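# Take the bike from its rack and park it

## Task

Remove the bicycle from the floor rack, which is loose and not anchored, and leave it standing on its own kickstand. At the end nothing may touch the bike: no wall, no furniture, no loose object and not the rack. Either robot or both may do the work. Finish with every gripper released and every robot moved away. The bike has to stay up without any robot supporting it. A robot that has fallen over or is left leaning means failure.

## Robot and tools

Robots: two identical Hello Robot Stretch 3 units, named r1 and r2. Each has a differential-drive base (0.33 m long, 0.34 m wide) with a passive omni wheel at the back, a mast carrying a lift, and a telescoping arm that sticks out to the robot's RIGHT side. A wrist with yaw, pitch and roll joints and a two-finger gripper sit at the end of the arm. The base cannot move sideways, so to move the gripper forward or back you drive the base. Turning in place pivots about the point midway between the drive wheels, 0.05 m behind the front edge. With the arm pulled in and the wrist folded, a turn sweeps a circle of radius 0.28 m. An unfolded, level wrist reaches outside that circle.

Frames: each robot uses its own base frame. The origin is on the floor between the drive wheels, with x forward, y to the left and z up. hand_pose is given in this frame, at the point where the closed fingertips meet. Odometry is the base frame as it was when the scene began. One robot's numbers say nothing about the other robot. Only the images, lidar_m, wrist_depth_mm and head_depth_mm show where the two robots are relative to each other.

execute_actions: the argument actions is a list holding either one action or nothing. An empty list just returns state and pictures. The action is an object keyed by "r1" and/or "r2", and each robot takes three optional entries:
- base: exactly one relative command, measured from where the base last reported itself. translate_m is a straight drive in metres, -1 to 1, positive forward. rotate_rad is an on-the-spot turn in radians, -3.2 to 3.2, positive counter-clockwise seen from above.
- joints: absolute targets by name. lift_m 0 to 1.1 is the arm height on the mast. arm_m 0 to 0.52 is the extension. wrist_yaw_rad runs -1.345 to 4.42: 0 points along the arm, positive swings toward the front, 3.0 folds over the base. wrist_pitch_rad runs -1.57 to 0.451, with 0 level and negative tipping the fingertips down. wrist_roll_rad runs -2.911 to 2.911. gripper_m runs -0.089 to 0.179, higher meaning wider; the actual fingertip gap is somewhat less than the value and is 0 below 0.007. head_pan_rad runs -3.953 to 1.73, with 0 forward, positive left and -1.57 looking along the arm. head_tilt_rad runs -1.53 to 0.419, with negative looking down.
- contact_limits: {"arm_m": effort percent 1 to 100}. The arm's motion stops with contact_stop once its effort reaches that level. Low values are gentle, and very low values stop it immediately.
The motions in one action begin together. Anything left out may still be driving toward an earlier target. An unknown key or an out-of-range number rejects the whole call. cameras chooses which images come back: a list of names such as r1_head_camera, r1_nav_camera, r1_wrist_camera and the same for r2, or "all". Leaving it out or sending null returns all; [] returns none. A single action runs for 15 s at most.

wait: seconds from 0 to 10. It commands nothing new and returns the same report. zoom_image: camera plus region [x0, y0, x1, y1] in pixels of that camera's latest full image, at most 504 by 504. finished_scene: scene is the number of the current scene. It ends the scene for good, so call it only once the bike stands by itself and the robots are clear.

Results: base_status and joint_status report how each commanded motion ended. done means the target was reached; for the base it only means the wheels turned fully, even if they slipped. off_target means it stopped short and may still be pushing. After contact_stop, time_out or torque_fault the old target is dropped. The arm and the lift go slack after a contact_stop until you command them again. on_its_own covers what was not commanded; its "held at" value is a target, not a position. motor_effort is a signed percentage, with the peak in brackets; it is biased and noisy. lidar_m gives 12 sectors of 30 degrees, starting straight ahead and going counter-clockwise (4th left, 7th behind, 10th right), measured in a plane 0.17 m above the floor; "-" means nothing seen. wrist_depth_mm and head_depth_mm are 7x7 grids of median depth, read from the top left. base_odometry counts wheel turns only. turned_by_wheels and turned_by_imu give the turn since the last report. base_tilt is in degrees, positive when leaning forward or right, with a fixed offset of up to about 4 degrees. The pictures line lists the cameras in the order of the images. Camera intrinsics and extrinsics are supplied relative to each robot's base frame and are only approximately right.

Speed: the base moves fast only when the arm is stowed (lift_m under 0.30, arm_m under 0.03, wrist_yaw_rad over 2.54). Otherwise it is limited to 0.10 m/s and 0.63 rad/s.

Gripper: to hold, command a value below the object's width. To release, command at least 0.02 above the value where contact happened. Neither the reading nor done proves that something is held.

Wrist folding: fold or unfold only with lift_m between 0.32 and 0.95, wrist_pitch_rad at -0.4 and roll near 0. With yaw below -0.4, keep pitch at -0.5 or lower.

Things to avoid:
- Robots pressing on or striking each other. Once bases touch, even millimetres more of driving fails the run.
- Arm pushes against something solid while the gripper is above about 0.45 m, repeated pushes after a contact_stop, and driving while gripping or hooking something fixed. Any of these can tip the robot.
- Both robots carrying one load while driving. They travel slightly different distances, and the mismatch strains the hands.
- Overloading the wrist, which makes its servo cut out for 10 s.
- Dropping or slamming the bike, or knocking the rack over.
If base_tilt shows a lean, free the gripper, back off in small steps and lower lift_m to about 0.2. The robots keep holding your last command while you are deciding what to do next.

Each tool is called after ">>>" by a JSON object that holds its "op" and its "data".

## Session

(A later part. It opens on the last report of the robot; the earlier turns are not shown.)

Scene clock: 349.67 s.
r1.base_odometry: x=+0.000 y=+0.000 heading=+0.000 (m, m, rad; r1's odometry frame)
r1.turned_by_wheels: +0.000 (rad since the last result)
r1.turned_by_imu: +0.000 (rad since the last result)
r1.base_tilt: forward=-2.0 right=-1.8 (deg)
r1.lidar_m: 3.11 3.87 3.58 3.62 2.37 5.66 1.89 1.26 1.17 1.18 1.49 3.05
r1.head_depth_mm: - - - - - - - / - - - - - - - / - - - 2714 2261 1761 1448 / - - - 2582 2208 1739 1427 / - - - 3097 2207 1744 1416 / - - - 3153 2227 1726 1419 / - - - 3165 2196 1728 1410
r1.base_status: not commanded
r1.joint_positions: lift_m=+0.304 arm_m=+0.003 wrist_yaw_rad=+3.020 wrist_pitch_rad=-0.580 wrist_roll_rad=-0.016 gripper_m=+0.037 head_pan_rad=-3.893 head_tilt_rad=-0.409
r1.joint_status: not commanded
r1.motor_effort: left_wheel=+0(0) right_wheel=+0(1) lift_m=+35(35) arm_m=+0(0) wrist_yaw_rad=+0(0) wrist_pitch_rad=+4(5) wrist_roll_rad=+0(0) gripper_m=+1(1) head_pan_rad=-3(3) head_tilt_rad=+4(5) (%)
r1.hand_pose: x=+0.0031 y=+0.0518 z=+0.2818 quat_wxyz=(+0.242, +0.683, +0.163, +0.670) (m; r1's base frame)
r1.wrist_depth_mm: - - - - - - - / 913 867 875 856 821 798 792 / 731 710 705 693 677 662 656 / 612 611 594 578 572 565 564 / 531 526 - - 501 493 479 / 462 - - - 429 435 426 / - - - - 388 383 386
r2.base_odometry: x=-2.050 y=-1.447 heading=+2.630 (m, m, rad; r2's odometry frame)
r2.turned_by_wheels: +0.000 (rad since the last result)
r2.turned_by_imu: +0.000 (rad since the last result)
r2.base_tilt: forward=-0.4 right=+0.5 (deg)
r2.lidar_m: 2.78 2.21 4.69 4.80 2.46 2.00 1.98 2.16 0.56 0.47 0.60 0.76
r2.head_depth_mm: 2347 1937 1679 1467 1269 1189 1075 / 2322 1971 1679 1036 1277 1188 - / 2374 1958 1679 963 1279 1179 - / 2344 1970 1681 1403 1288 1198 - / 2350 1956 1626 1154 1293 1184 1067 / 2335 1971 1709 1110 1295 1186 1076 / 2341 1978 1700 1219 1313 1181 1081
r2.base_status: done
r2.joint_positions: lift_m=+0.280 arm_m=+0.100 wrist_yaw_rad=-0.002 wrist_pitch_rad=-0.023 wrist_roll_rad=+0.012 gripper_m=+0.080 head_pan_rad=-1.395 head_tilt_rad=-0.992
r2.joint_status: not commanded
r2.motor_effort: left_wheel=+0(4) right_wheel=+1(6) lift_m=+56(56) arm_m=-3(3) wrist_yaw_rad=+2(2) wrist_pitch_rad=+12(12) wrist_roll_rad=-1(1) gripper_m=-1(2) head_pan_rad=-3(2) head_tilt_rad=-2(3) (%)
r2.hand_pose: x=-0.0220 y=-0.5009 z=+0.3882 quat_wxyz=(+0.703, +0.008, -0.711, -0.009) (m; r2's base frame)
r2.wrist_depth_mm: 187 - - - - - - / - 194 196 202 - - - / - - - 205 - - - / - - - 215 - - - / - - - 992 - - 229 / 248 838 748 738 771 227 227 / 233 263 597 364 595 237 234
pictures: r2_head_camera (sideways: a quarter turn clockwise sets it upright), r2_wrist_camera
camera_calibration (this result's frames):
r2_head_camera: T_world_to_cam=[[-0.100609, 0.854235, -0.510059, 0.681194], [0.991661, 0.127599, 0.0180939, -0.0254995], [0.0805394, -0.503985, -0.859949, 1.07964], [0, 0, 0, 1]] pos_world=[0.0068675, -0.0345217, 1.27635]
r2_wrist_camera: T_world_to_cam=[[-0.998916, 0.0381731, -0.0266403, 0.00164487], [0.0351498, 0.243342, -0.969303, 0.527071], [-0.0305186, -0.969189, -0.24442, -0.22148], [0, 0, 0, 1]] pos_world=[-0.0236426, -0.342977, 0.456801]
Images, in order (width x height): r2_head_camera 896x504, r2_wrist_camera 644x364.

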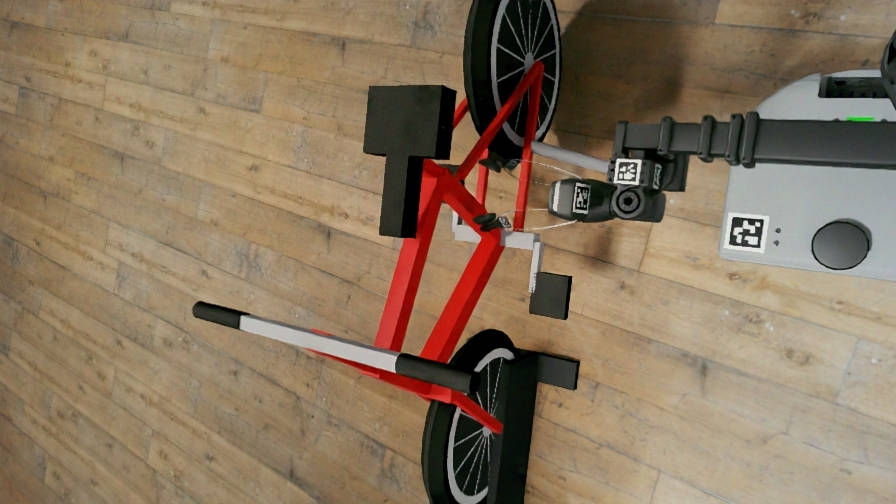

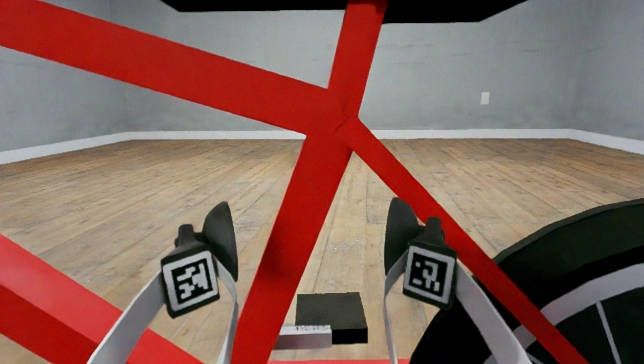

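>>> {"op": "execute_actions", "data": {"actions": [{"r2":{"joints":{"arm_m":0.19,"gripper_m":0.065}}}], "cameras": ["r2_wrist_camera","r2_head_camera"]}}

>>> {"op": "execute_actions", "data": {"actions": [{"r2":{"joints":{"gripper_m":-0.02}}}], "cameras": ["r2_wrist_camera"]}}

>>> {"op": "execute_actions", "data": {"actions": [{"r2":{"base":{"translate_m":-0.2}}}], "cameras": ["r2_wrist_camera","r2_head_camera"]}}

Scene clock: 361.13 s.
r1.base_odometry: x=+0.000 y=+0.000 heading=+0.000 (m, m, rad; r1's odometry frame)
r1.turned_by_wheels: +0.000 (rad since the last result)
r1.turned_by_imu: +0.001 (rad since the last result)
r1.base_tilt: forward=-1.9 right=-1.9 (deg)
r1.lidar_m: 3.09 3.84 3.57 3.64 2.38 5.66 1.89 1.26 1.16 1.18 1.50 3.06
r1.head_depth_mm: - - - - - - - / - - - - - - - / - - - 2666 2249 1740 1445 / - - - 2574 2247 1754 1429 / - - - 3156 2211 1742 1413 / - - - 3136 2239 1750 1420 / - - - 3081 2228 1729 1415
r1.base_status: not commanded
r1.joint_positions: lift_m=+0.304 arm_m=+0.003 wrist_yaw_rad=+3.020 wrist_pitch_rad=-0.580 wrist_roll_rad=-0.016 gripper_m=+0.037 head_pan_rad=-3.893 head_tilt_rad=-0.409
r1.joint_status: not commanded
r1.motor_effort: left_wheel=+0(0) right_wheel=-1(1) lift_m=+35(35) arm_m=+0(0) wrist_yaw_rad=+1(1) wrist_pitch_rad=+5(4) wrist_roll_rad=+0(0) gripper_m=-1(0) head_pan_rad=-2(3) head_tilt_rad=+4(4) (%)
r1.hand_pose: x=+0.0031 y=+0.0518 z=+0.2818 quat_wxyz=(+0.242, +0.683, +0.163, +0.670) (m; r1's base frame)
r1.wrist_depth_mm: - - - - - - - / 916 874 887 851 846 801 806 / 722 716 699 682 659 678 648 / 609 606 580 583 582 568 559 / 517 521 - - 505 490 488 / 466 - - - 423 429 420 / - - - - 390 382 383
r2.base_odometry: x=-2.050 y=-1.447 heading=+2.630 (m, m, rad; r2's odometry frame)
r2.turned_by_wheels: +0.000 (rad since the last result)
r2.turned_by_imu: +0.001 (rad since the last result)
r2.base_tilt: forward=-0.3 right=+0.5 (deg)
r2.lidar_m: 2.79 2.21 4.76 4.79 2.46 2.00 1.98 2.16 0.56 0.47 0.60 0.76
r2.head_depth_mm: 2335 1947 1685 1480 1268 1178 1074 / 2351 1974 1678 1037 1259 1185 - / 2346 1976 1692 966 1260 1201 - / 2347 1971 1676 1167 1293 1200 - / 2357 1965 1633 1234 1298 1179 1074 / 2380 1964 1678 1127 1301 1178 1082 / 2382 1978 1704 1231 1321 1183 1078
r2.base_status: not commanded
r2.joint_positions: lift_m=+0.280 arm_m=+0.190 wrist_yaw_rad=+0.001 wrist_pitch_rad=-0.023 wrist_roll_rad=+0.012 gripper_m=+0.065 head_pan_rad=-1.395 head_tilt_rad=-0.992
r2.joint_status: all done
r2.motor_effort: left_wheel=+0(0) right_wheel=+0(1) lift_m=+56(55) arm_m=+3(4) wrist_yaw_rad=-1(1) wrist_pitch_rad=+13(17) wrist_roll_rad=+0(1) gripper_m=-1(64) head_pan_rad=-3(2) head_tilt_rad=-3(3) (%)
r2.hand_pose: x=-0.0211 y=-0.5903 z=+0.3881 quat_wxyz=(+0.703, +0.009, -0.711, -0.008) (m; r2's base frame)
r2.wrist_depth_mm: 112 114 - - 120 - - / - 116 117 120 - - - / - - 121 122 - - - / - - - 128 90 - - / - - - 132 93 - - / 842 846 443 138 751 98 801 / 651 649 629 322 642 598 156
pictures: r2_head_camera (sideways: a quarter turn clockwise sets it upright), r2_wrist_camera
camera_calibration (this result's frames):
r2_head_camera: T_world_to_cam=[[-0.100609, 0.854235, -0.510059, 0.681194], [0.991661, 0.127599, 0.0180939, -0.0254995], [0.0805394, -0.503985, -0.859949, 1.07964], [0, 0, 0, 1]] pos_world=[0.0068675, -0.0345217, 1.27635]
r2_wrist_camera: T_world_to_cam=[[-0.99905, 0.0345036, -0.0266361, 0.00382654], [0.0342549, 0.243588, -0.969274, 0.548887], [-0.0269552, -0.969265, -0.244538, -0.308068], [0, 0, 0, 1]] pos_world=[-0.0232832, -0.432434, 0.456789]
Images, in order (width x height): r2_head_camera 896x504, r2_wrist_camera 644x364.

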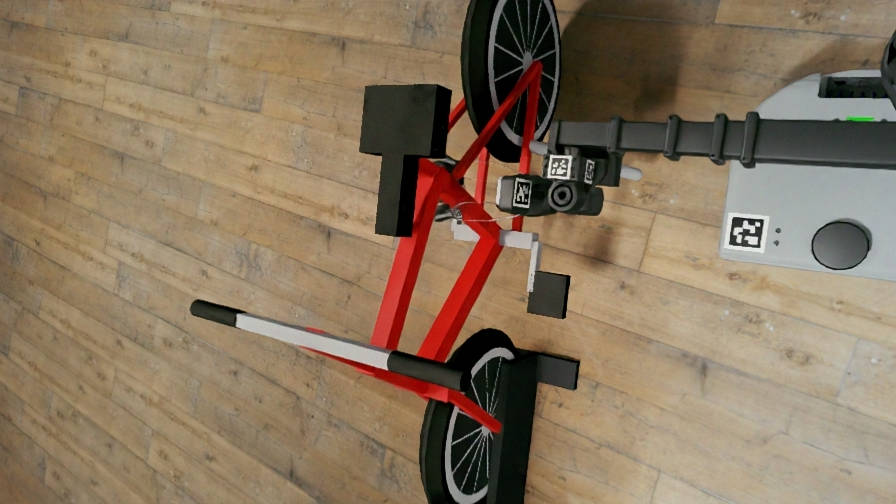

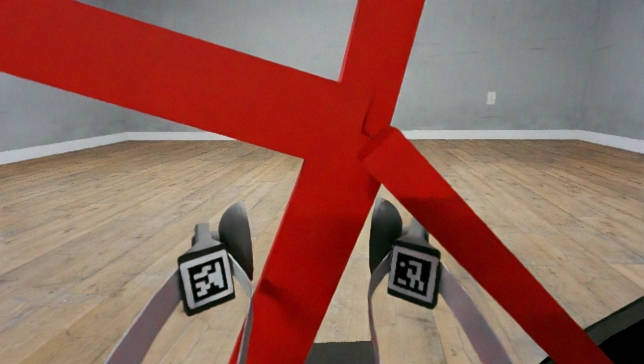

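Scene clock: 362.47 s.
r1.base_odometry: x=+0.000 y=+0.000 heading=+0.000 (m, m, rad; r1's odometry frame)
r1.turned_by_wheels: +0.000 (rad since the last result)
r1.turned_by_imu: +0.000 (rad since the last result)
r1.base_tilt: forward=-2.0 right=-1.8 (deg)
r1.lidar_m: 3.09 3.84 3.58 3.61 2.38 5.66 1.89 1.26 1.17 1.18 1.49 3.05
r1.head_depth_mm: - - - - - - - / - - - - - - - / - - - 2684 2244 1731 1444 / - - - 2646 2251 1739 1421 / - - - 3101 2226 1746 1425 / - - - 3126 2236 1739 1419 / - - - 3070 2219 1729 1406
r1.base_status: not commanded
r1.joint_positions: lift_m=+0.304 arm_m=+0.003 wrist_yaw_rad=+3.020 wrist_pitch_rad=-0.580 wrist_roll_rad=-0.016 gripper_m=+0.037 head_pan_rad=-3.893 head_tilt_rad=-0.409
r1.joint_status: not commanded
r1.motor_effort: left_wheel=+0(0) right_wheel=-1(1) lift_m=+35(35) arm_m=+0(0) wrist_yaw_rad=+0(0) wrist_pitch_rad=+4(5) wrist_roll_rad=+0(0) gripper_m=+0(1) head_pan_rad=-4(3) head_tilt_rad=+4(4) (%)
r1.hand_pose: x=+0.0031 y=+0.0518 z=+0.2818 quat_wxyz=(+0.242, +0.683, +0.163, +0.670) (m; r1's base frame)
r1.wrist_depth_mm: - - - - - - - / 884 879 859 832 843 830 816 / 743 727 696 699 679 664 660 / 616 599 598 581 573 565 556 / 516 528 - - 508 490 484 / 455 - - - 424 435 430 / - - - - 388 388 384
r2.base_odometry: x=-2.050 y=-1.447 heading=+2.630 (m, m, rad; r2's odometry frame)
r2.turned_by_wheels: +0.000 (rad since the last result)
r2.turned_by_imu: +0.000 (rad since the last result)
r2.base_tilt: forward=-0.4 right=+0.5 (deg)
r2.lidar_m: 2.79 2.20 4.69 4.81 2.47 1.99 1.98 2.16 0.49 0.47 0.60 0.76
r2.head_depth_mm: 2325 1962 1686 1466 1266 1174 1082 / 2339 1968 1670 1028 1249 1183 - / 2362 1947 1681 962 1250 1204 - / 2321 1961 1687 1203 1292 1199 - / 2337 1962 1622 1174 1282 1171 1081 / 2374 1979 1699 1092 1301 1184 1078 / 2339 1980 1685 1232 1314 1183 1079
r2.base_status: not commanded
r2.joint_positions: lift_m=+0.280 arm_m=+0.190 wrist_yaw_rad=+0.003 wrist_pitch_rad=-0.023 wrist_roll_rad=+0.050 gripper_m=-0.019 head_pan_rad=-1.395 head_tilt_rad=-0.992
r2.joint_status: all done
r2.motor_effort: left_wheel=+0(0) right_wheel=-2(2) lift_m=+56(56) arm_m=+3(3) wrist_yaw_rad=-2(3) wrist_pitch_rad=+12(12) wrist_roll_rad=-16(16) gripper_m=-23(100) head_pan_rad=-2(2) head_tilt_rad=-3(3) (%)
r2.hand_pose: x=-0.0207 y=-0.5903 z=+0.3883 quat_wxyz=(+0.690, +0.009, -0.724, -0.008) (m; r2's base frame)
r2.wrist_depth_mm: 109 - - - 117 - - / 114 114 114 117 - - - / - - 119 119 - - - / - - - 125 87 - - / - - - 128 933 92 - / 897 884 772 134 784 95 746 / 691 679 640 142 625 606 101
pictures: r2_wrist_camera
camera_calibration (this result's frames):
r2_wrist_camera: T_world_to_cam=[[-0.997355, 0.0336109, -0.0644396, 0.0184685], [0.0706995, 0.243188, -0.967399, 0.548799], [-0.0168442, -0.969397, -0.244921, -0.307784], [0, 0, 0, 1]] pos_world=[-0.0255646, -0.432447, 0.456715]
Images, in order (width x height): r2_wrist_camera 644x364.

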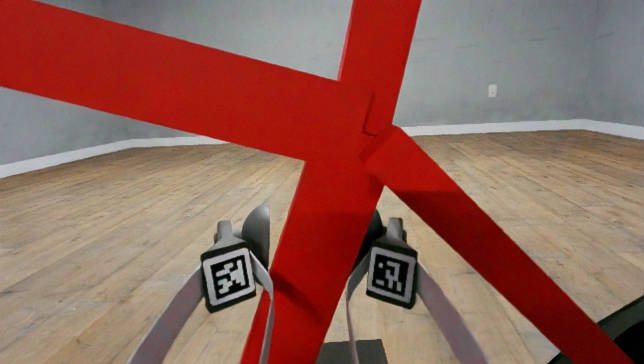

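Scene clock: 365.63 s.
r1.base_odometry: x=+0.000 y=+0.000 heading=+0.000 (m, m, rad; r1's odometry frame)
r1.turned_by_wheels: +0.000 (rad since the last result)
r1.turned_by_imu: +0.001 (rad since the last result)
r1.base_tilt: forward=-2.0 right=-1.9 (deg)
r1.lidar_m: 3.11 3.86 3.58 3.64 2.49 5.66 1.89 1.26 1.17 1.18 1.50 3.05
r1.head_depth_mm: - - - - - - - / - - - - - - - / - - - 2678 2230 1750 1441 / - - - 3074 2229 1740 1423 / - - - 3110 2207 1731 1421 / - - - 3124 2212 1740 1417 / - - - 3120 2240 1735 1419
r1.base_status: not commanded
r1.joint_positions: lift_m=+0.304 arm_m=+0.003 wrist_yaw_rad=+3.020 wrist_pitch_rad=-0.580 wrist_roll_rad=-0.016 gripper_m=+0.037 head_pan_rad=-3.893 head_tilt_rad=-0.409
r1.joint_status: not commanded
r1.motor_effort: left_wheel=+0(0) right_wheel=+0(1) lift_m=+35(35) arm_m=+0(0) wrist_yaw_rad=+0(1) wrist_pitch_rad=+5(5) wrist_roll_rad=+0(0) gripper_m=+0(1) head_pan_rad=-3(3) head_tilt_rad=+4(4) (%)
r1.hand_pose: x=+0.0031 y=+0.0518 z=+0.2818 quat_wxyz=(+0.242, +0.683, +0.163, +0.670) (m; r1's base frame)
r1.wrist_depth_mm: - - - - - - - / 909 887 865 829 828 817 794 / 727 724 702 685 675 658 659 / 605 590 578 589 573 560 557 / 519 530 - - 509 497 479 / 466 - - - 422 435 436 / - - - - 388 385 385
r2.base_odometry: x=-1.876 y=-1.544 heading=+2.630 (m, m, rad; r2's odometry frame)
r2.turned_by_wheels: +0.000 (rad since the last result)
r2.turned_by_imu: +0.000 (rad since the last result)
r2.base_tilt: forward=-0.4 right=+0.5 (deg)
r2.lidar_m: 2.99 2.37 4.89 4.47 2.22 1.79 1.78 1.94 0.48 0.48 0.60 0.76
r2.head_depth_mm: 2336 1982 1668 1474 1267 1178 1074 / 2348 1963 1677 1031 1254 1179 - / 2347 1956 1681 955 1252 1197 - / 2335 1966 1683 1211 1293 1202 - / 2351 1975 1646 1167 1289 1184 1073 / 2356 1978 1690 1127 1317 1185 1082 / 2351 1967 1679 1227 1317 1187 1074
r2.base_status: done
r2.joint_positions: lift_m=+0.280 arm_m=+0.190 wrist_yaw_rad=-0.005 wrist_pitch_rad=-0.023 wrist_roll_rad=+0.050 gripper_m=-0.016 head_pan_rad=-1.395 head_tilt_rad=-0.992
r2.joint_status: not commanded
r2.motor_effort: left_wheel=-1(3) right_wheel=+3(17) lift_m=+56(56) arm_m=+3(2) wrist_yaw_rad=+3(12) wrist_pitch_rad=+12(12) wrist_roll_rad=-16(16) gripper_m=-21(24) head_pan_rad=-2(2) head_tilt_rad=-3(3) (%)
r2.hand_pose: x=-0.0227 y=-0.5903 z=+0.3882 quat_wxyz=(+0.689, +0.006, -0.724, -0.010) (m; r2's base frame)
r2.wrist_depth_mm: 109 - - - 116 - - / 112 113 114 117 - - - / - - 118 118 - - - / - - - 125 87 - - / - - - 128 954 93 - / 881 870 757 134 794 96 744 / 696 679 637 142 631 606 102
pictures: r2_head_camera (sideways: a quarter turn clockwise sets it upright), r2_wrist_camera
camera_calibration (this result's frames):
r2_head_camera: T_world_to_cam=[[-0.10061, 0.854235, -0.510059, 0.681194], [0.991661, 0.127599, 0.0180939, -0.0254995], [0.0805395, -0.503985, -0.859949, 1.07964], [0, 0, 0, 1]] pos_world=[0.00686751, -0.0345217, 1.27635]
r2_wrist_camera: T_world_to_cam=[[-0.997044, 0.0417968, -0.0644629, 0.0212239], [0.0727235, 0.242891, -0.967324, 0.548711], [-0.0247735, -0.969153, -0.245213, -0.30775], [0, 0, 0, 1]] pos_world=[-0.0263671, -0.432421, 0.456685]
Images, in order (width x height): r2_head_camera 896x504, r2_wrist_camera 644x364.

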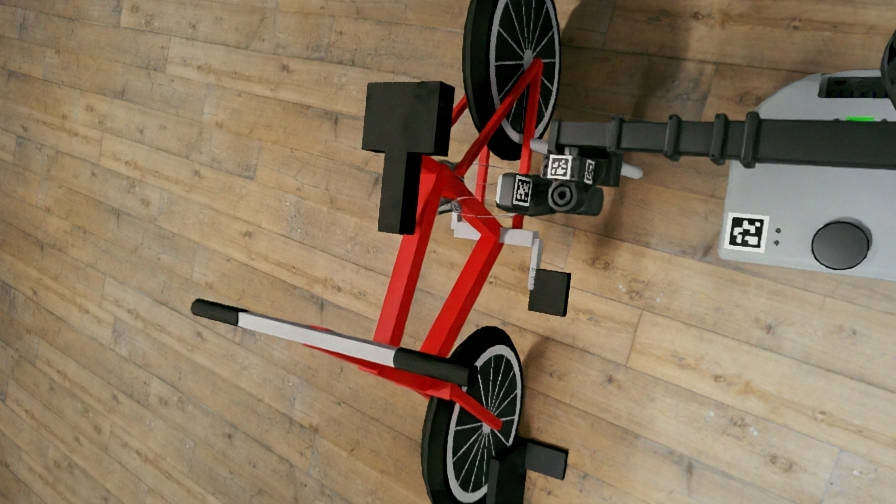

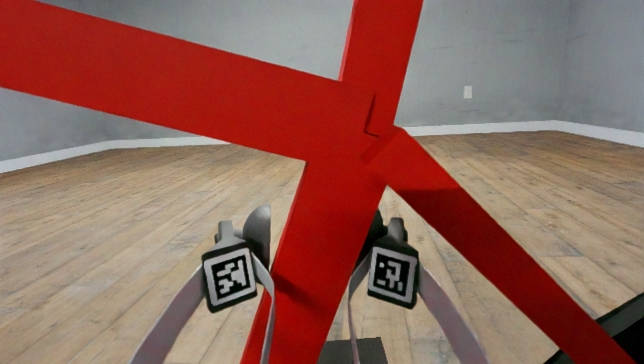

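Good. Continue.

>>> {"op": "execute_actions", "data": {"actions": [{"r2":{"base":{"translate_m":-0.35}}}], "cameras": ["r2_nav_camera","r2_head_camera"]}}

>>> {"op": "execute_actions", "data": {"actions": [{"r2":{"joints":{"arm_m":0.15}}}], "cameras": ["r2_wrist_camera","r2_head_camera"]}}

Scene clock: 376.87 s.
r1.base_odometry: x=+0.000 y=+0.000 heading=+0.000 (m, m, rad; r1's odometry frame)
r1.turned_by_wheels: +0.000 (rad since the last result)
r1.turned_by_imu: +0.001 (rad since the last result)
r1.base_tilt: forward=-1.9 right=-1.8 (deg)
r1.lidar_m: 3.10 3.85 3.58 3.62 2.78 5.65 1.89 1.26 1.17 1.18 1.50 3.06
r1.head_depth_mm: - - - - - - - / - - - - - - - / - - - 3178 2234 1742 1446 / - - - 3139 2249 1761 1421 / - - - 3126 2208 1741 1432 / - - - 3078 2225 1726 1411 / - - - 3107 2209 1724 1408
r1.base_status: not commanded
r1.joint_positions: lift_m=+0.304 arm_m=+0.003 wrist_yaw_rad=+3.020 wrist_pitch_rad=-0.580 wrist_roll_rad=-0.016 gripper_m=+0.037 head_pan_rad=-3.893 head_tilt_rad=-0.409
r1.joint_status: not commanded
r1.motor_effort: left_wheel=+0(0) right_wheel=+0(0) lift_m=+35(35) arm_m=+0(0) wrist_yaw_rad=+0(0) wrist_pitch_rad=+4(5) wrist_roll_rad=+0(0) gripper_m=+1(0) head_pan_rad=-2(2) head_tilt_rad=+4(4) (%)
r1.hand_pose: x=+0.0031 y=+0.0518 z=+0.2818 quat_wxyz=(+0.242, +0.683, +0.163, +0.670) (m; r1's base frame)
r1.wrist_depth_mm: - - - - - - - / 900 878 858 846 832 814 795 / 734 718 698 697 669 671 644 / 611 598 587 588 579 560 561 / 522 521 - - 503 487 485 / 468 - - - 422 437 429 / - - - - 391 387 383
r2.base_odometry: x=-1.571 y=-1.716 heading=+2.630 (m, m, rad; r2's odometry frame)
r2.turned_by_wheels: +0.000 (rad since the last result)
r2.turned_by_imu: +0.000 (rad since the last result)
r2.base_tilt: forward=-0.4 right=+0.5 (deg)
r2.lidar_m: 3.33 2.66 4.93 3.63 1.79 1.45 1.44 1.57 0.49 0.48 0.60 0.77
r2.head_depth_mm: 2329 1957 1671 1472 1267 1170 1077 / 2350 1964 1675 1036 1261 1189 - / 2334 1960 1686 956 1260 1197 - / 2330 1953 1682 1215 1285 1198 - / 2345 1959 1652 1149 1301 1180 1080 / 2327 1984 1689 1142 1321 1181 1074 / 2364 1967 1700 1231 1320 1185 1081
r2.base_status: done
r2.joint_positions: lift_m=+0.280 arm_m=+0.190 wrist_yaw_rad=-0.007 wrist_pitch_rad=-0.023 wrist_roll_rad=+0.050 gripper_m=-0.016 head_pan_rad=-1.395 head_tilt_rad=-0.992
r2.joint_status: not commanded
r2.motor_effort: left_wheel=-1(4) right_wheel=+3(18) lift_m=+55(56) arm_m=+3(3) wrist_yaw_rad=+6(11) wrist_pitch_rad=+12(12) wrist_roll_rad=-16(16) gripper_m=-22(23) head_pan_rad=-2(2) head_tilt_rad=-3(3) (%)
r2.hand_pose: x=-0.0233 y=-0.5903 z=+0.3882 quat_wxyz=(+0.689, +0.006, -0.724, -0.011) (m; r2's base frame)
r2.wrist_depth_mm: 108 - - - 116 - - / 112 112 113 116 - - - / - - 117 118 - - - / - - - 124 86 - - / - - - 128 963 92 - / 898 867 - 134 788 96 747 / 688 680 636 142 629 618 101
pictures: r2_head_camera (sideways: a quarter turn clockwise sets it upright), r2_nav_camera (sideways: a quarter turn counterclockwise sets it upright)
camera_calibration (this result's frames):
r2_head_camera: T_world_to_cam=[[-0.10061, 0.854235, -0.510059, 0.681194], [0.991661, 0.127599, 0.0180939, -0.0254995], [0.0805395, -0.503985, -0.859949, 1.07964], [0, 0, 0, 1]] pos_world=[0.00686751, -0.0345217, 1.27635]
r2_nav_camera: T_world_to_cam=[[0.186795, -0.837769, 0.51308, -0.634202], [-0.975806, -0.218633, -0.00173092, 0.0614594], [0.113626, -0.500343, -0.858339, 1.07307], [0, 0, 0, 1]] pos_world=[0.0565093, 0.0190254, 1.24656]
Images, in order (width x height): r2_head_camera 896x504, r2_nav_camera 672x504.

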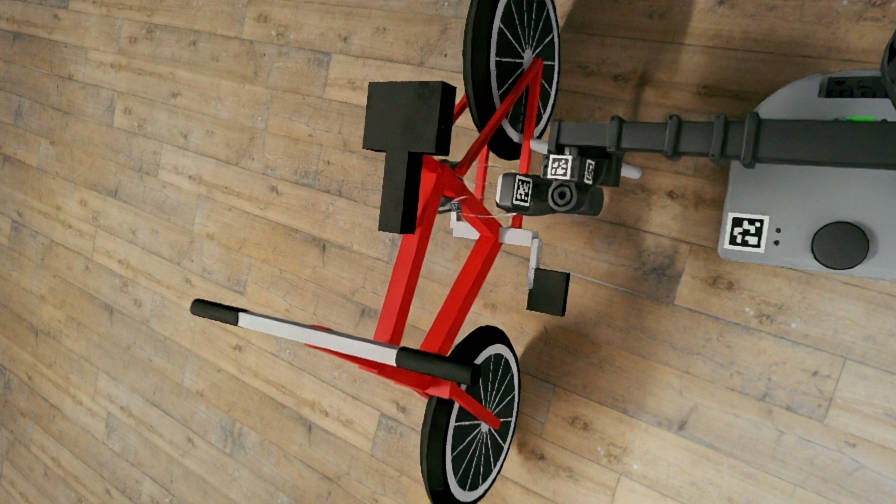

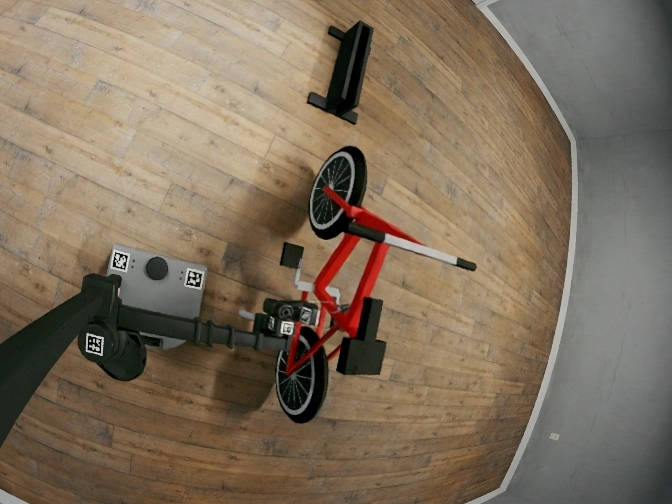

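Scene clock: 378.23 s.
r1.base_odometry: x=+0.000 y=+0.000 heading=+0.000 (m, m, rad; r1's odometry frame)
r1.turned_by_wheels: +0.000 (rad since the last result)
r1.turned_by_imu: +0.000 (rad since the last result)
r1.base_tilt: forward=-2.0 right=-1.8 (deg)
r1.lidar_m: 3.09 3.86 3.58 3.63 2.79 5.66 1.89 1.26 1.17 1.18 1.49 3.06
r1.head_depth_mm: - - - - - - - / - - - - - - - / - - - 3184 2262 1730 1442 / - - - 3115 2242 1734 1429 / - - - 3163 2220 1745 1415 / - - - 3098 2235 1726 1413 / - - - 3116 2241 1738 1421
r1.base_status: not commanded
r1.joint_positions: lift_m=+0.304 arm_m=+0.003 wrist_yaw_rad=+3.020 wrist_pitch_rad=-0.580 wrist_roll_rad=-0.016 gripper_m=+0.037 head_pan_rad=-3.893 head_tilt_rad=-0.409
r1.joint_status: not commanded
r1.motor_effort: left_wheel=+0(1) right_wheel=-1(1) lift_m=+35(35) arm_m=+0(0) wrist_yaw_rad=+0(0) wrist_pitch_rad=+5(5) wrist_roll_rad=+0(0) gripper_m=+0(1) head_pan_rad=-3(2) head_tilt_rad=+4(4) (%)
r1.hand_pose: x=+0.0031 y=+0.0518 z=+0.2818 quat_wxyz=(+0.242, +0.683, +0.163, +0.670) (m; r1's base frame)
r1.wrist_depth_mm: - - - - - - - / 928 868 874 862 820 824 794 / 730 713 700 687 682 665 659 / 614 596 591 584 566 571 556 / 524 531 - - 505 487 489 / 462 - - - 427 433 427 / - - - - 393 385 379
r2.base_odometry: x=-1.571 y=-1.716 heading=+2.630 (m, m, rad; r2's odometry frame)
r2.turned_by_wheels: +0.000 (rad since the last result)
r2.turned_by_imu: +0.000 (rad since the last result)
r2.base_tilt: forward=-0.4 right=+0.5 (deg)
r2.lidar_m: 3.33 2.65 4.94 3.62 1.80 1.45 1.43 1.57 0.48 0.48 0.59 0.74
r2.head_depth_mm: 2324 1962 1684 1479 1257 1175 1081 / 2336 1952 1691 871 1263 1188 - / 2329 1974 1692 967 1254 1196 - / 2346 1973 1685 1189 1297 1202 - / 2352 1959 1654 1089 1296 1183 1075 / 2396 1964 1675 1052 1314 1185 1078 / 2353 1974 1688 1283 1320 1184 1077
r2.base_status: not commanded
r2.joint_positions: lift_m=+0.280 arm_m=+0.150 wrist_yaw_rad=-0.004 wrist_pitch_rad=-0.028 wrist_roll_rad=+0.050 gripper_m=-0.016 head_pan_rad=-1.395 head_tilt_rad=-0.992
r2.joint_status: all done
r2.motor_effort: left_wheel=-1(1) right_wheel=+2(3) lift_m=+56(55) arm_m=+1(5) wrist_yaw_rad=+3(5) wrist_pitch_rad=+15(15) wrist_roll_rad=-16(16) gripper_m=-21(21) head_pan_rad=-2(2) head_tilt_rad=-2(3) (%)
r2.hand_pose: x=-0.0225 y=-0.5503 z=+0.3870 quat_wxyz=(+0.689, +0.008, -0.724, -0.012) (m; r2's base frame)
r2.wrist_depth_mm: 104 - - - 105 - - / 102 103 105 109 - - - / - 109 110 111 - - - / - - - 118 83 - - / - - - 125 84 - - / 886 876 757 133 718 92 734 / 674 680 631 146 598 566 157
pictures: r2_head_camera (sideways: a quarter turn clockwise sets it upright), r2_wrist_camera
camera_calibration (this result's frames):
r2_head_camera: T_world_to_cam=[[-0.10061, 0.854235, -0.510059, 0.681194], [0.991661, 0.127599, 0.0180939, -0.0254995], [0.0805396, -0.503985, -0.859949, 1.07964], [0, 0, 0, 1]] pos_world=[0.00686751, -0.0345217, 1.27635]
r2_wrist_camera: T_world_to_cam=[[-0.99709, 0.0409594, -0.064292, 0.0192377], [0.072467, 0.247557, -0.966159, 0.539908], [-0.0236574, -0.968007, -0.249805, -0.26682], [0, 0, 0, 1]] pos_world=[-0.0262561, -0.39273, 0.456221]
Images, in order (width x height): r2_head_camera 896x504, r2_wrist_camera 644x364.

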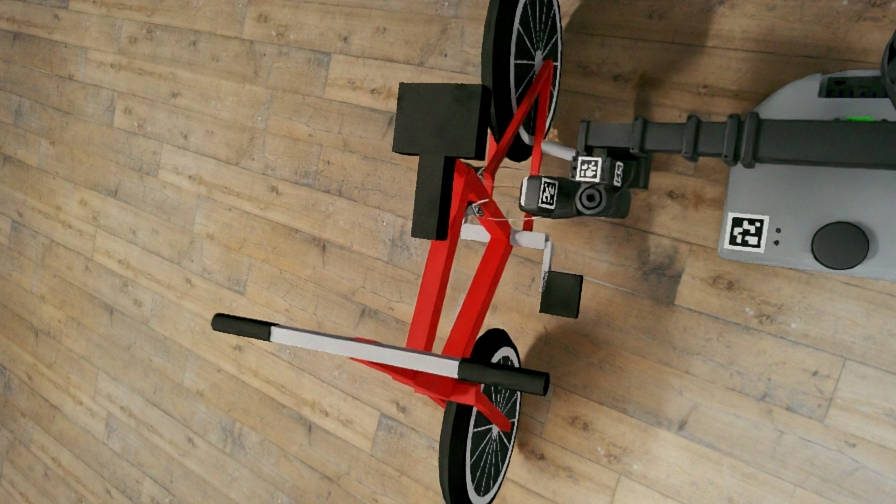

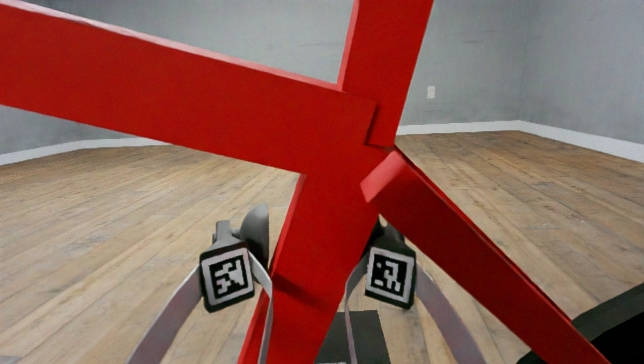

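>>> {"op": "execute_actions", "data": {"actions": [{"r2":{"joints":{"arm_m":0.1,"lift_m":0.272}}}], "cameras": ["r2_wrist_camera","r2_head_camera"]}}

Scene clock: 384.53 s.
r1.base_odometry: x=+0.000 y=+0.000 heading=+0.000 (m, m, rad; r1's odometry frame)
r1.turned_by_wheels: +0.000 (rad since the last result)
r1.turned_by_imu: +0.001 (rad since the last result)
r1.base_tilt: forward=-1.9 right=-1.9 (deg)
r1.lidar_m: 3.11 3.85 3.59 3.60 2.79 5.66 1.89 1.26 1.17 1.18 1.50 3.06
r1.head_depth_mm: - - - - - - - / - - - - - - - / - - - 3108 2219 1734 1436 / - - - 3117 2229 1743 1433 / - - - 3113 2236 1734 1423 / - - - 3136 2244 1738 1415 / - - - 3097 2191 1736 1418
r1.base_status: not commanded
r1.joint_positions: lift_m=+0.304 arm_m=+0.003 wrist_yaw_rad=+3.020 wrist_pitch_rad=-0.580 wrist_roll_rad=-0.016 gripper_m=+0.037 head_pan_rad=-3.893 head_tilt_rad=-0.409
r1.joint_status: not commanded
r1.motor_effort: left_wheel=+0(0) right_wheel=-1(1) lift_m=+35(35) arm_m=+1(0) wrist_yaw_rad=+1(0) wrist_pitch_rad=+4(5) wrist_roll_rad=+0(1) gripper_m=+0(1) head_pan_rad=-3(3) head_tilt_rad=+4(4) (%)
r1.hand_pose: x=+0.0031 y=+0.0518 z=+0.2818 quat_wxyz=(+0.242, +0.683, +0.163, +0.670) (m; r1's base frame)
r1.wrist_depth_mm: - - - - - - - / 901 861 846 852 835 824 787 / 716 705 715 700 688 666 652 / 615 594 588 573 572 559 554 / 521 527 - - 503 491 486 / 467 - - - 426 429 428 / - - - - 389 386 382
r2.base_odometry: x=-1.571 y=-1.716 heading=+2.630 (m, m, rad; r2's odometry frame)
r2.turned_by_wheels: +0.000 (rad since the last result)
r2.turned_by_imu: +0.000 (rad since the last result)
r2.base_tilt: forward=-0.4 right=+0.5 (deg)
r2.lidar_m: 3.32 2.66 4.90 3.65 1.79 1.45 1.44 1.57 0.47 0.40 0.39 0.63
r2.head_depth_mm: 2356 1940 1694 1476 1250 1181 1075 / 2338 1951 1681 1116 1247 1187 - / 2357 1967 1682 1199 1332 1174 - / 2349 2002 1682 1475 1275 1201 - / 2337 1969 1691 1481 1275 1183 1076 / 2335 1960 1653 1064 1295 1187 1079 / 2370 1980 1667 1476 1278 1183 1075
r2.base_status: not commanded
r2.joint_positions: lift_m=+0.273 arm_m=+0.099 wrist_yaw_rad=-0.022 wrist_pitch_rad=-0.046 wrist_roll_rad=+0.057 gripper_m=-0.013 head_pan_rad=-1.395 head_tilt_rad=-0.992
r2.joint_status: all done
r2.on_its_own: gripper_m is held at -0.014, not at your -0.020, by its stall guard, which is not easing now; wrist_yaw_rad is at rest, and its effort (+16) is outside its rest range (-12 to +12)
r2.motor_effort: left_wheel=-3(3) right_wheel=+14(14) lift_m=+25(51) arm_m=+6(5) wrist_yaw_rad=+16(16) wrist_pitch_rad=+23(23) wrist_roll_rad=-19(19) gripper_m=-22(23) head_pan_rad=-2(2) head_tilt_rad=-3(3) (%)
r2.hand_pose: x=-0.0270 y=-0.4993 z=+0.3755 quat_wxyz=(+0.686, +0.008, -0.727, -0.024) (m; r2's base frame)
r2.wrist_depth_mm: 99 - - - 92 - - / 88 90 93 106 100 - - / - 97 98 100 166 - - / - - - 110 111 - - / - - - 122 78 846 946 / 843 818 728 133 85 90 184 / 668 647 608 153 582 101 165
pictures: r2_head_camera (sideways: a quarter turn clockwise sets it upright), r2_wrist_camera
camera_calibration (this result's frames):
r2_head_camera: T_world_to_cam=[[-0.10061, 0.854235, -0.510059, 0.681194], [0.991661, 0.127599, 0.0180939, -0.0254995], [0.0805395, -0.503985, -0.859949, 1.07964], [0, 0, 0, 1]] pos_world=[0.00686751, -0.0345217, 1.27635]
r2_wrist_camera: T_world_to_cam=[[-0.995637, 0.0602618, -0.0712368, 0.0241463], [0.0846839, 0.263046, -0.961059, 0.522647], [-0.0391766, -0.962899, -0.267002, -0.21179], [0, 0, 0, 1]] pos_world=[-0.0285159, -0.342867, 0.447466]
Images, in order (width x height): r2_head_camera 896x504, r2_wrist_camera 644x364.

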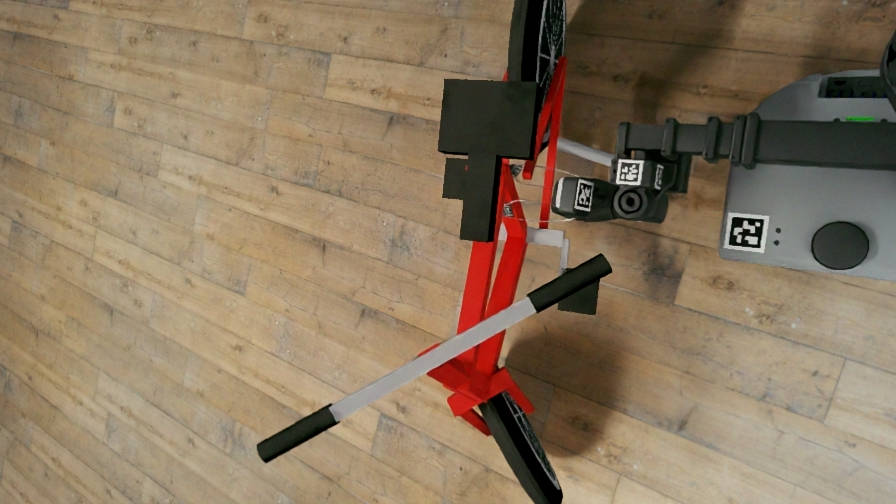

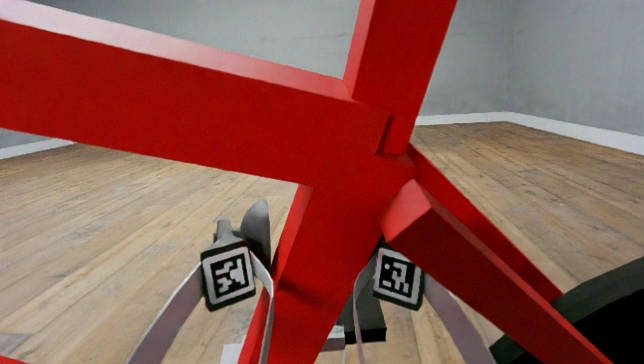

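>>> {"op": "execute_actions", "data": {"actions": [{"r2":{"joints":{"gripper_m":0.07}}}], "cameras": ["r2_wrist_camera","r2_head_camera"]}}

>>> {"op": "execute_actions", "data": {"actions": [{"r2":{"joints":{"arm_m":0.0,"wrist_yaw_rad":0}}}], "cameras": ["r2_nav_camera","r2_head_camera"]}}

Scene clock: 394.13 s.
r1.base_odometry: x=+0.000 y=+0.000 heading=+0.000 (m, m, rad; r1's odometry frame)
r1.turned_by_wheels: +0.000 (rad since the last result)
r1.turned_by_imu: +0.001 (rad since the last result)
r1.base_tilt: forward=-1.9 right=-1.8 (deg)
r1.lidar_m: 3.09 3.87 3.58 3.63 2.79 5.64 1.89 1.26 1.17 1.18 1.50 3.06
r1.head_depth_mm: - - - - - - - / - - - - - - - / - - - 3105 2264 1731 1450 / - - - 3099 2235 1745 1418 / - - - 3136 2231 1750 1426 / - - - 3135 2198 1740 1415 / - - - 3085 2210 1705 1410
r1.base_status: not commanded
r1.joint_positions: lift_m=+0.304 arm_m=+0.003 wrist_yaw_rad=+3.020 wrist_pitch_rad=-0.580 wrist_roll_rad=-0.016 gripper_m=+0.037 head_pan_rad=-3.893 head_tilt_rad=-0.409
r1.joint_status: not commanded
r1.motor_effort: left_wheel=+0(0) right_wheel=-1(1) lift_m=+35(35) arm_m=+0(0) wrist_yaw_rad=+0(0) wrist_pitch_rad=+5(4) wrist_roll_rad=+0(0) gripper_m=+0(0) head_pan_rad=-3(4) head_tilt_rad=+4(4) (%)
r1.hand_pose: x=+0.0031 y=+0.0518 z=+0.2818 quat_wxyz=(+0.242, +0.683, +0.163, +0.670) (m; r1's base frame)
r1.wrist_depth_mm: - - - - - - - / 921 877 845 862 821 813 803 / 725 713 695 676 678 672 659 / 604 599 591 584 572 566 553 / 516 531 - - 508 494 482 / 464 - - - 431 429 431 / - - - - 395 381 384
r2.base_odometry: x=-1.571 y=-1.716 heading=+2.630 (m, m, rad; r2's odometry frame)
r2.turned_by_wheels: +0.000 (rad since the last result)
r2.turned_by_imu: +0.001 (rad since the last result)
r2.base_tilt: forward=-0.3 right=+0.4 (deg)
r2.lidar_m: 3.31 2.66 4.93 3.63 1.79 1.45 1.43 1.57 0.47 0.39 0.40 0.63
r2.head_depth_mm: 2313 1948 1680 1479 1254 1180 1070 / 2327 1965 1678 843 1246 1183 - / 2361 1952 1683 1196 1312 1181 - / 2346 1971 1674 1475 1267 1195 - / 2360 1964 1680 1482 1273 1179 1077 / 2354 1974 1664 1057 1295 1181 1071 / 2347 1967 1664 1478 1272 1182 1076
r2.base_status: not commanded
r2.joint_positions: lift_m=+0.272 arm_m=+0.100 wrist_yaw_rad=-0.010 wrist_pitch_rad=-0.052 wrist_roll_rad=+0.022 gripper_m=+0.070 head_pan_rad=-1.395 head_tilt_rad=-0.992
r2.joint_status: all done
r2.motor_effort: left_wheel=-1(3) right_wheel=+4(14) lift_m=+26(26) arm_m=+4(6) wrist_yaw_rad=+7(19) wrist_pitch_rad=+27(31) wrist_roll_rad=-4(19) gripper_m=-2(83) head_pan_rad=-2(2) head_tilt_rad=-3(2) (%)
r2.hand_pose: x=-0.0239 y=-0.4992 z=+0.3737 quat_wxyz=(+0.699, +0.015, -0.714, -0.022) (m; r2's base frame)
r2.wrist_depth_mm: - 88 - - 89 - - / 85 86 88 97 94 - - / - 93 94 96 99 - - / - - - 105 106 - - / - - - 120 79 194 981 / 788 801 759 130 355 80 750 / 626 627 600 148 589 90 163
pictures: r2_head_camera (sideways: a quarter turn clockwise sets it upright), r2_wrist_camera
camera_calibration (this result's frames):
r2_head_camera: T_world_to_cam=[[-0.100609, 0.854235, -0.510059, 0.681194], [0.991661, 0.127599, 0.0180939, -0.0254995], [0.0805394, -0.503985, -0.859949, 1.07964], [0, 0, 0, 1]] pos_world=[0.0068675, -0.0345217, 1.27635]
r2_wrist_camera: T_world_to_cam=[[-0.998261, 0.0467946, -0.0358381, 0.0070912], [0.0472218, 0.271077, -0.961399, 0.523901], [-0.0352734, -0.96142, -0.272815, -0.209099], [0, 0, 0, 1]] pos_world=[-0.0250363, -0.343381, 0.446886]
Images, in order (width x height): r2_head_camera 896x504, r2_wrist_camera 644x364.

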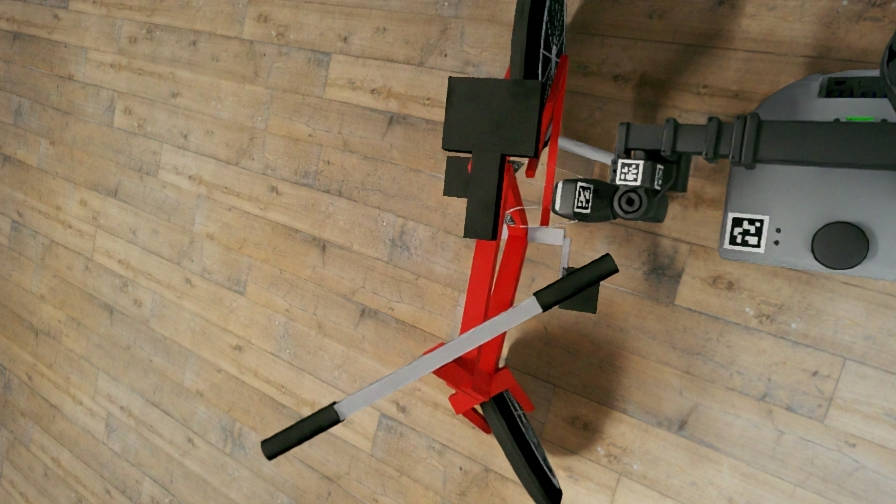

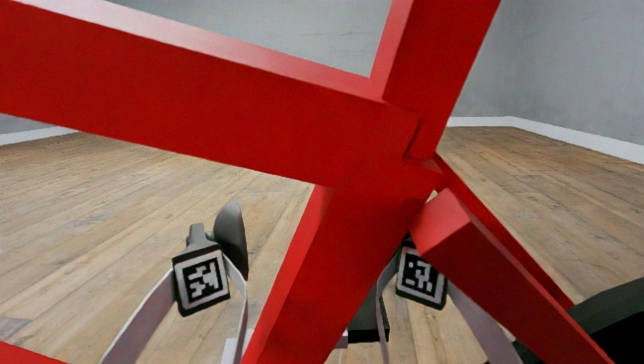

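Scene clock: 396.10 s.
r1.base_odometry: x=+0.000 y=+0.000 heading=+0.000 (m, m, rad; r1's odometry frame)
r1.turned_by_wheels: +0.000 (rad since the last result)
r1.turned_by_imu: +0.000 (rad since the last result)
r1.base_tilt: forward=-1.9 right=-1.9 (deg)
r1.lidar_m: 3.10 3.84 3.58 3.63 2.79 5.66 1.89 1.26 1.17 1.19 1.50 3.05
r1.head_depth_mm: - - - - - - - / - - - - - - - / - - - 3145 2212 1747 1436 / - - - 3130 2226 1741 1409 / - - - 3177 2212 1724 1420 / - - - 3096 2238 1745 1420 / - - - 3153 2225 1730 1418
r1.base_status: not commanded
r1.joint_positions: lift_m=+0.304 arm_m=+0.003 wrist_yaw_rad=+3.020 wrist_pitch_rad=-0.580 wrist_roll_rad=-0.016 gripper_m=+0.037 head_pan_rad=-3.893 head_tilt_rad=-0.409
r1.joint_status: not commanded
r1.motor_effort: left_wheel=+0(0) right_wheel=+0(1) lift_m=+35(35) arm_m=+0(0) wrist_yaw_rad=+1(0) wrist_pitch_rad=+5(4) wrist_roll_rad=+0(0) gripper_m=+0(0) head_pan_rad=-2(3) head_tilt_rad=+4(4) (%)
r1.hand_pose: x=+0.0031 y=+0.0518 z=+0.2818 quat_wxyz=(+0.242, +0.683, +0.163, +0.670) (m; r1's base frame)
r1.wrist_depth_mm: - - - - - - - / 918 869 867 833 840 806 780 / 739 705 714 709 670 677 650 / 614 593 590 576 568 558 558 / 520 535 - - 513 495 479 / 462 - - - 424 436 427 / - - - - 388 386 382
r2.base_odometry: x=-1.571 y=-1.716 heading=+2.630 (m, m, rad; r2's odometry frame)
r2.turned_by_wheels: +0.000 (rad since the last result)
r2.turned_by_imu: +0.001 (rad since the last result)
r2.base_tilt: forward=-0.3 right=+0.5 (deg)
r2.lidar_m: 3.32 2.65 4.93 3.62 1.79 1.45 1.44 1.57 0.47 0.39 0.39 0.63
r2.head_depth_mm: 2339 1933 1678 1471 1249 1175 1072 / 2354 1933 1699 844 1253 1196 - / 2341 1953 1688 1197 1291 1215 - / 2385 1969 1691 1470 1270 1203 - / 2377 1976 1695 1481 1275 1181 1074 / 2359 1977 1661 1050 1300 1186 1079 / 2341 1958 1659 1477 1274 1182 1081
r2.base_status: not commanded
r2.joint_positions: lift_m=+0.272 arm_m=+0.002 wrist_yaw_rad=+0.003 wrist_pitch_rad=-0.024 wrist_roll_rad=+0.018 gripper_m=+0.070 head_pan_rad=-1.395 head_tilt_rad=-0.992
r2.joint_status: all done
joint sent to its limit — the command would take r2.arm_m past its lower limit, so that joint was sent only as far as its limit.
r2.motor_effort: left_wheel=+0(2) right_wheel=-1(3) lift_m=+27(27) arm_m=-4(8) wrist_yaw_rad=-2(7) wrist_pitch_rad=+13(27) wrist_roll_rad=-2(5) gripper_m=-1(2) head_pan_rad=-2(3) head_tilt_rad=-3(3) (%)
r2.hand_pose: x=-0.0207 y=-0.4024 z=+0.3809 quat_wxyz=(+0.701, +0.010, -0.713, -0.008) (m; r2's base frame)
r2.wrist_depth_mm: 175 - - - 176 - - / - 177 183 - - - - / - - - 193 - - - / - - - 219 266 - - / - - - 239 191 308 243 / 251 278 734 397 - 251 249 / 365 280 296 583 311 276 275
pictures: r2_head_camera (sideways: a quarter turn clockwise sets it upright), r2_nav_camera (sideways: a quarter turn counterclockwise sets it upright)
camera_calibration (this result's frames):
r2_head_camera: T_world_to_cam=[[-0.100609, 0.854235, -0.510059, 0.681194], [0.991661, 0.127599, 0.0180939, -0.0254995], [0.0805393, -0.503985, -0.859949, 1.07964], [0, 0, 0, 1]] pos_world=[0.0068675, -0.0345217, 1.27635]
r2_nav_camera: T_world_to_cam=[[0.186795, -0.837769, 0.51308, -0.634202], [-0.975806, -0.218633, -0.00173093, 0.0614594], [0.113626, -0.500343, -0.858339, 1.07307], [0, 0, 0, 1]] pos_world=[0.0565093, 0.0190254, 1.24656]
Images, in order (width x height): r2_head_camera 896x504, r2_nav_camera 672x504.

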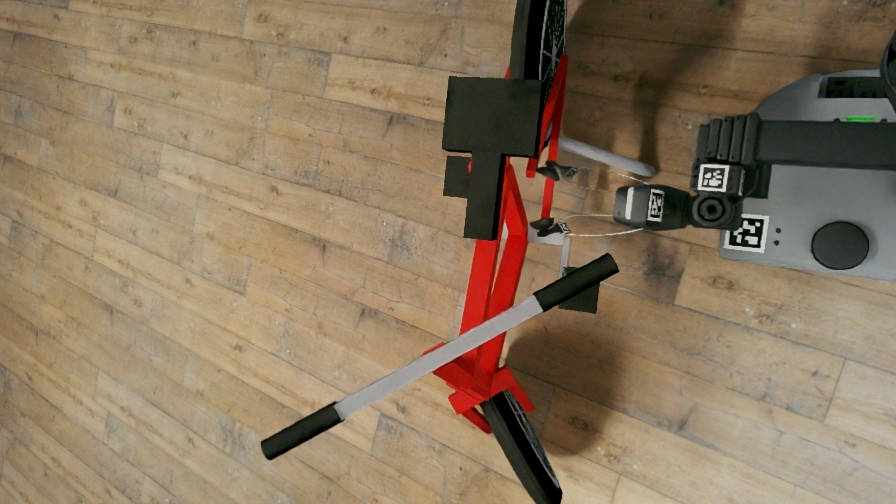

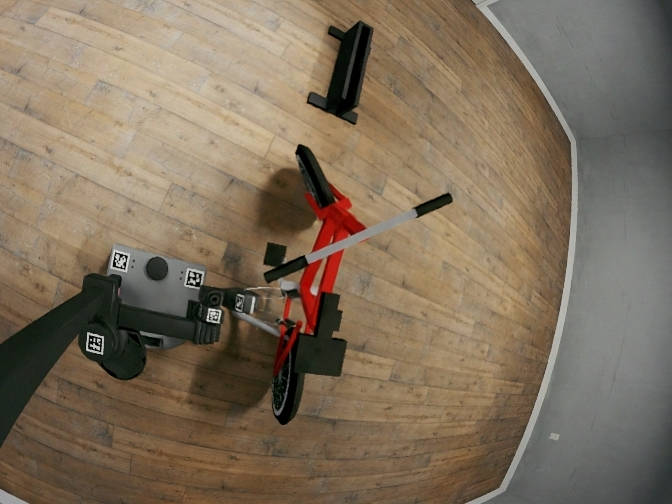

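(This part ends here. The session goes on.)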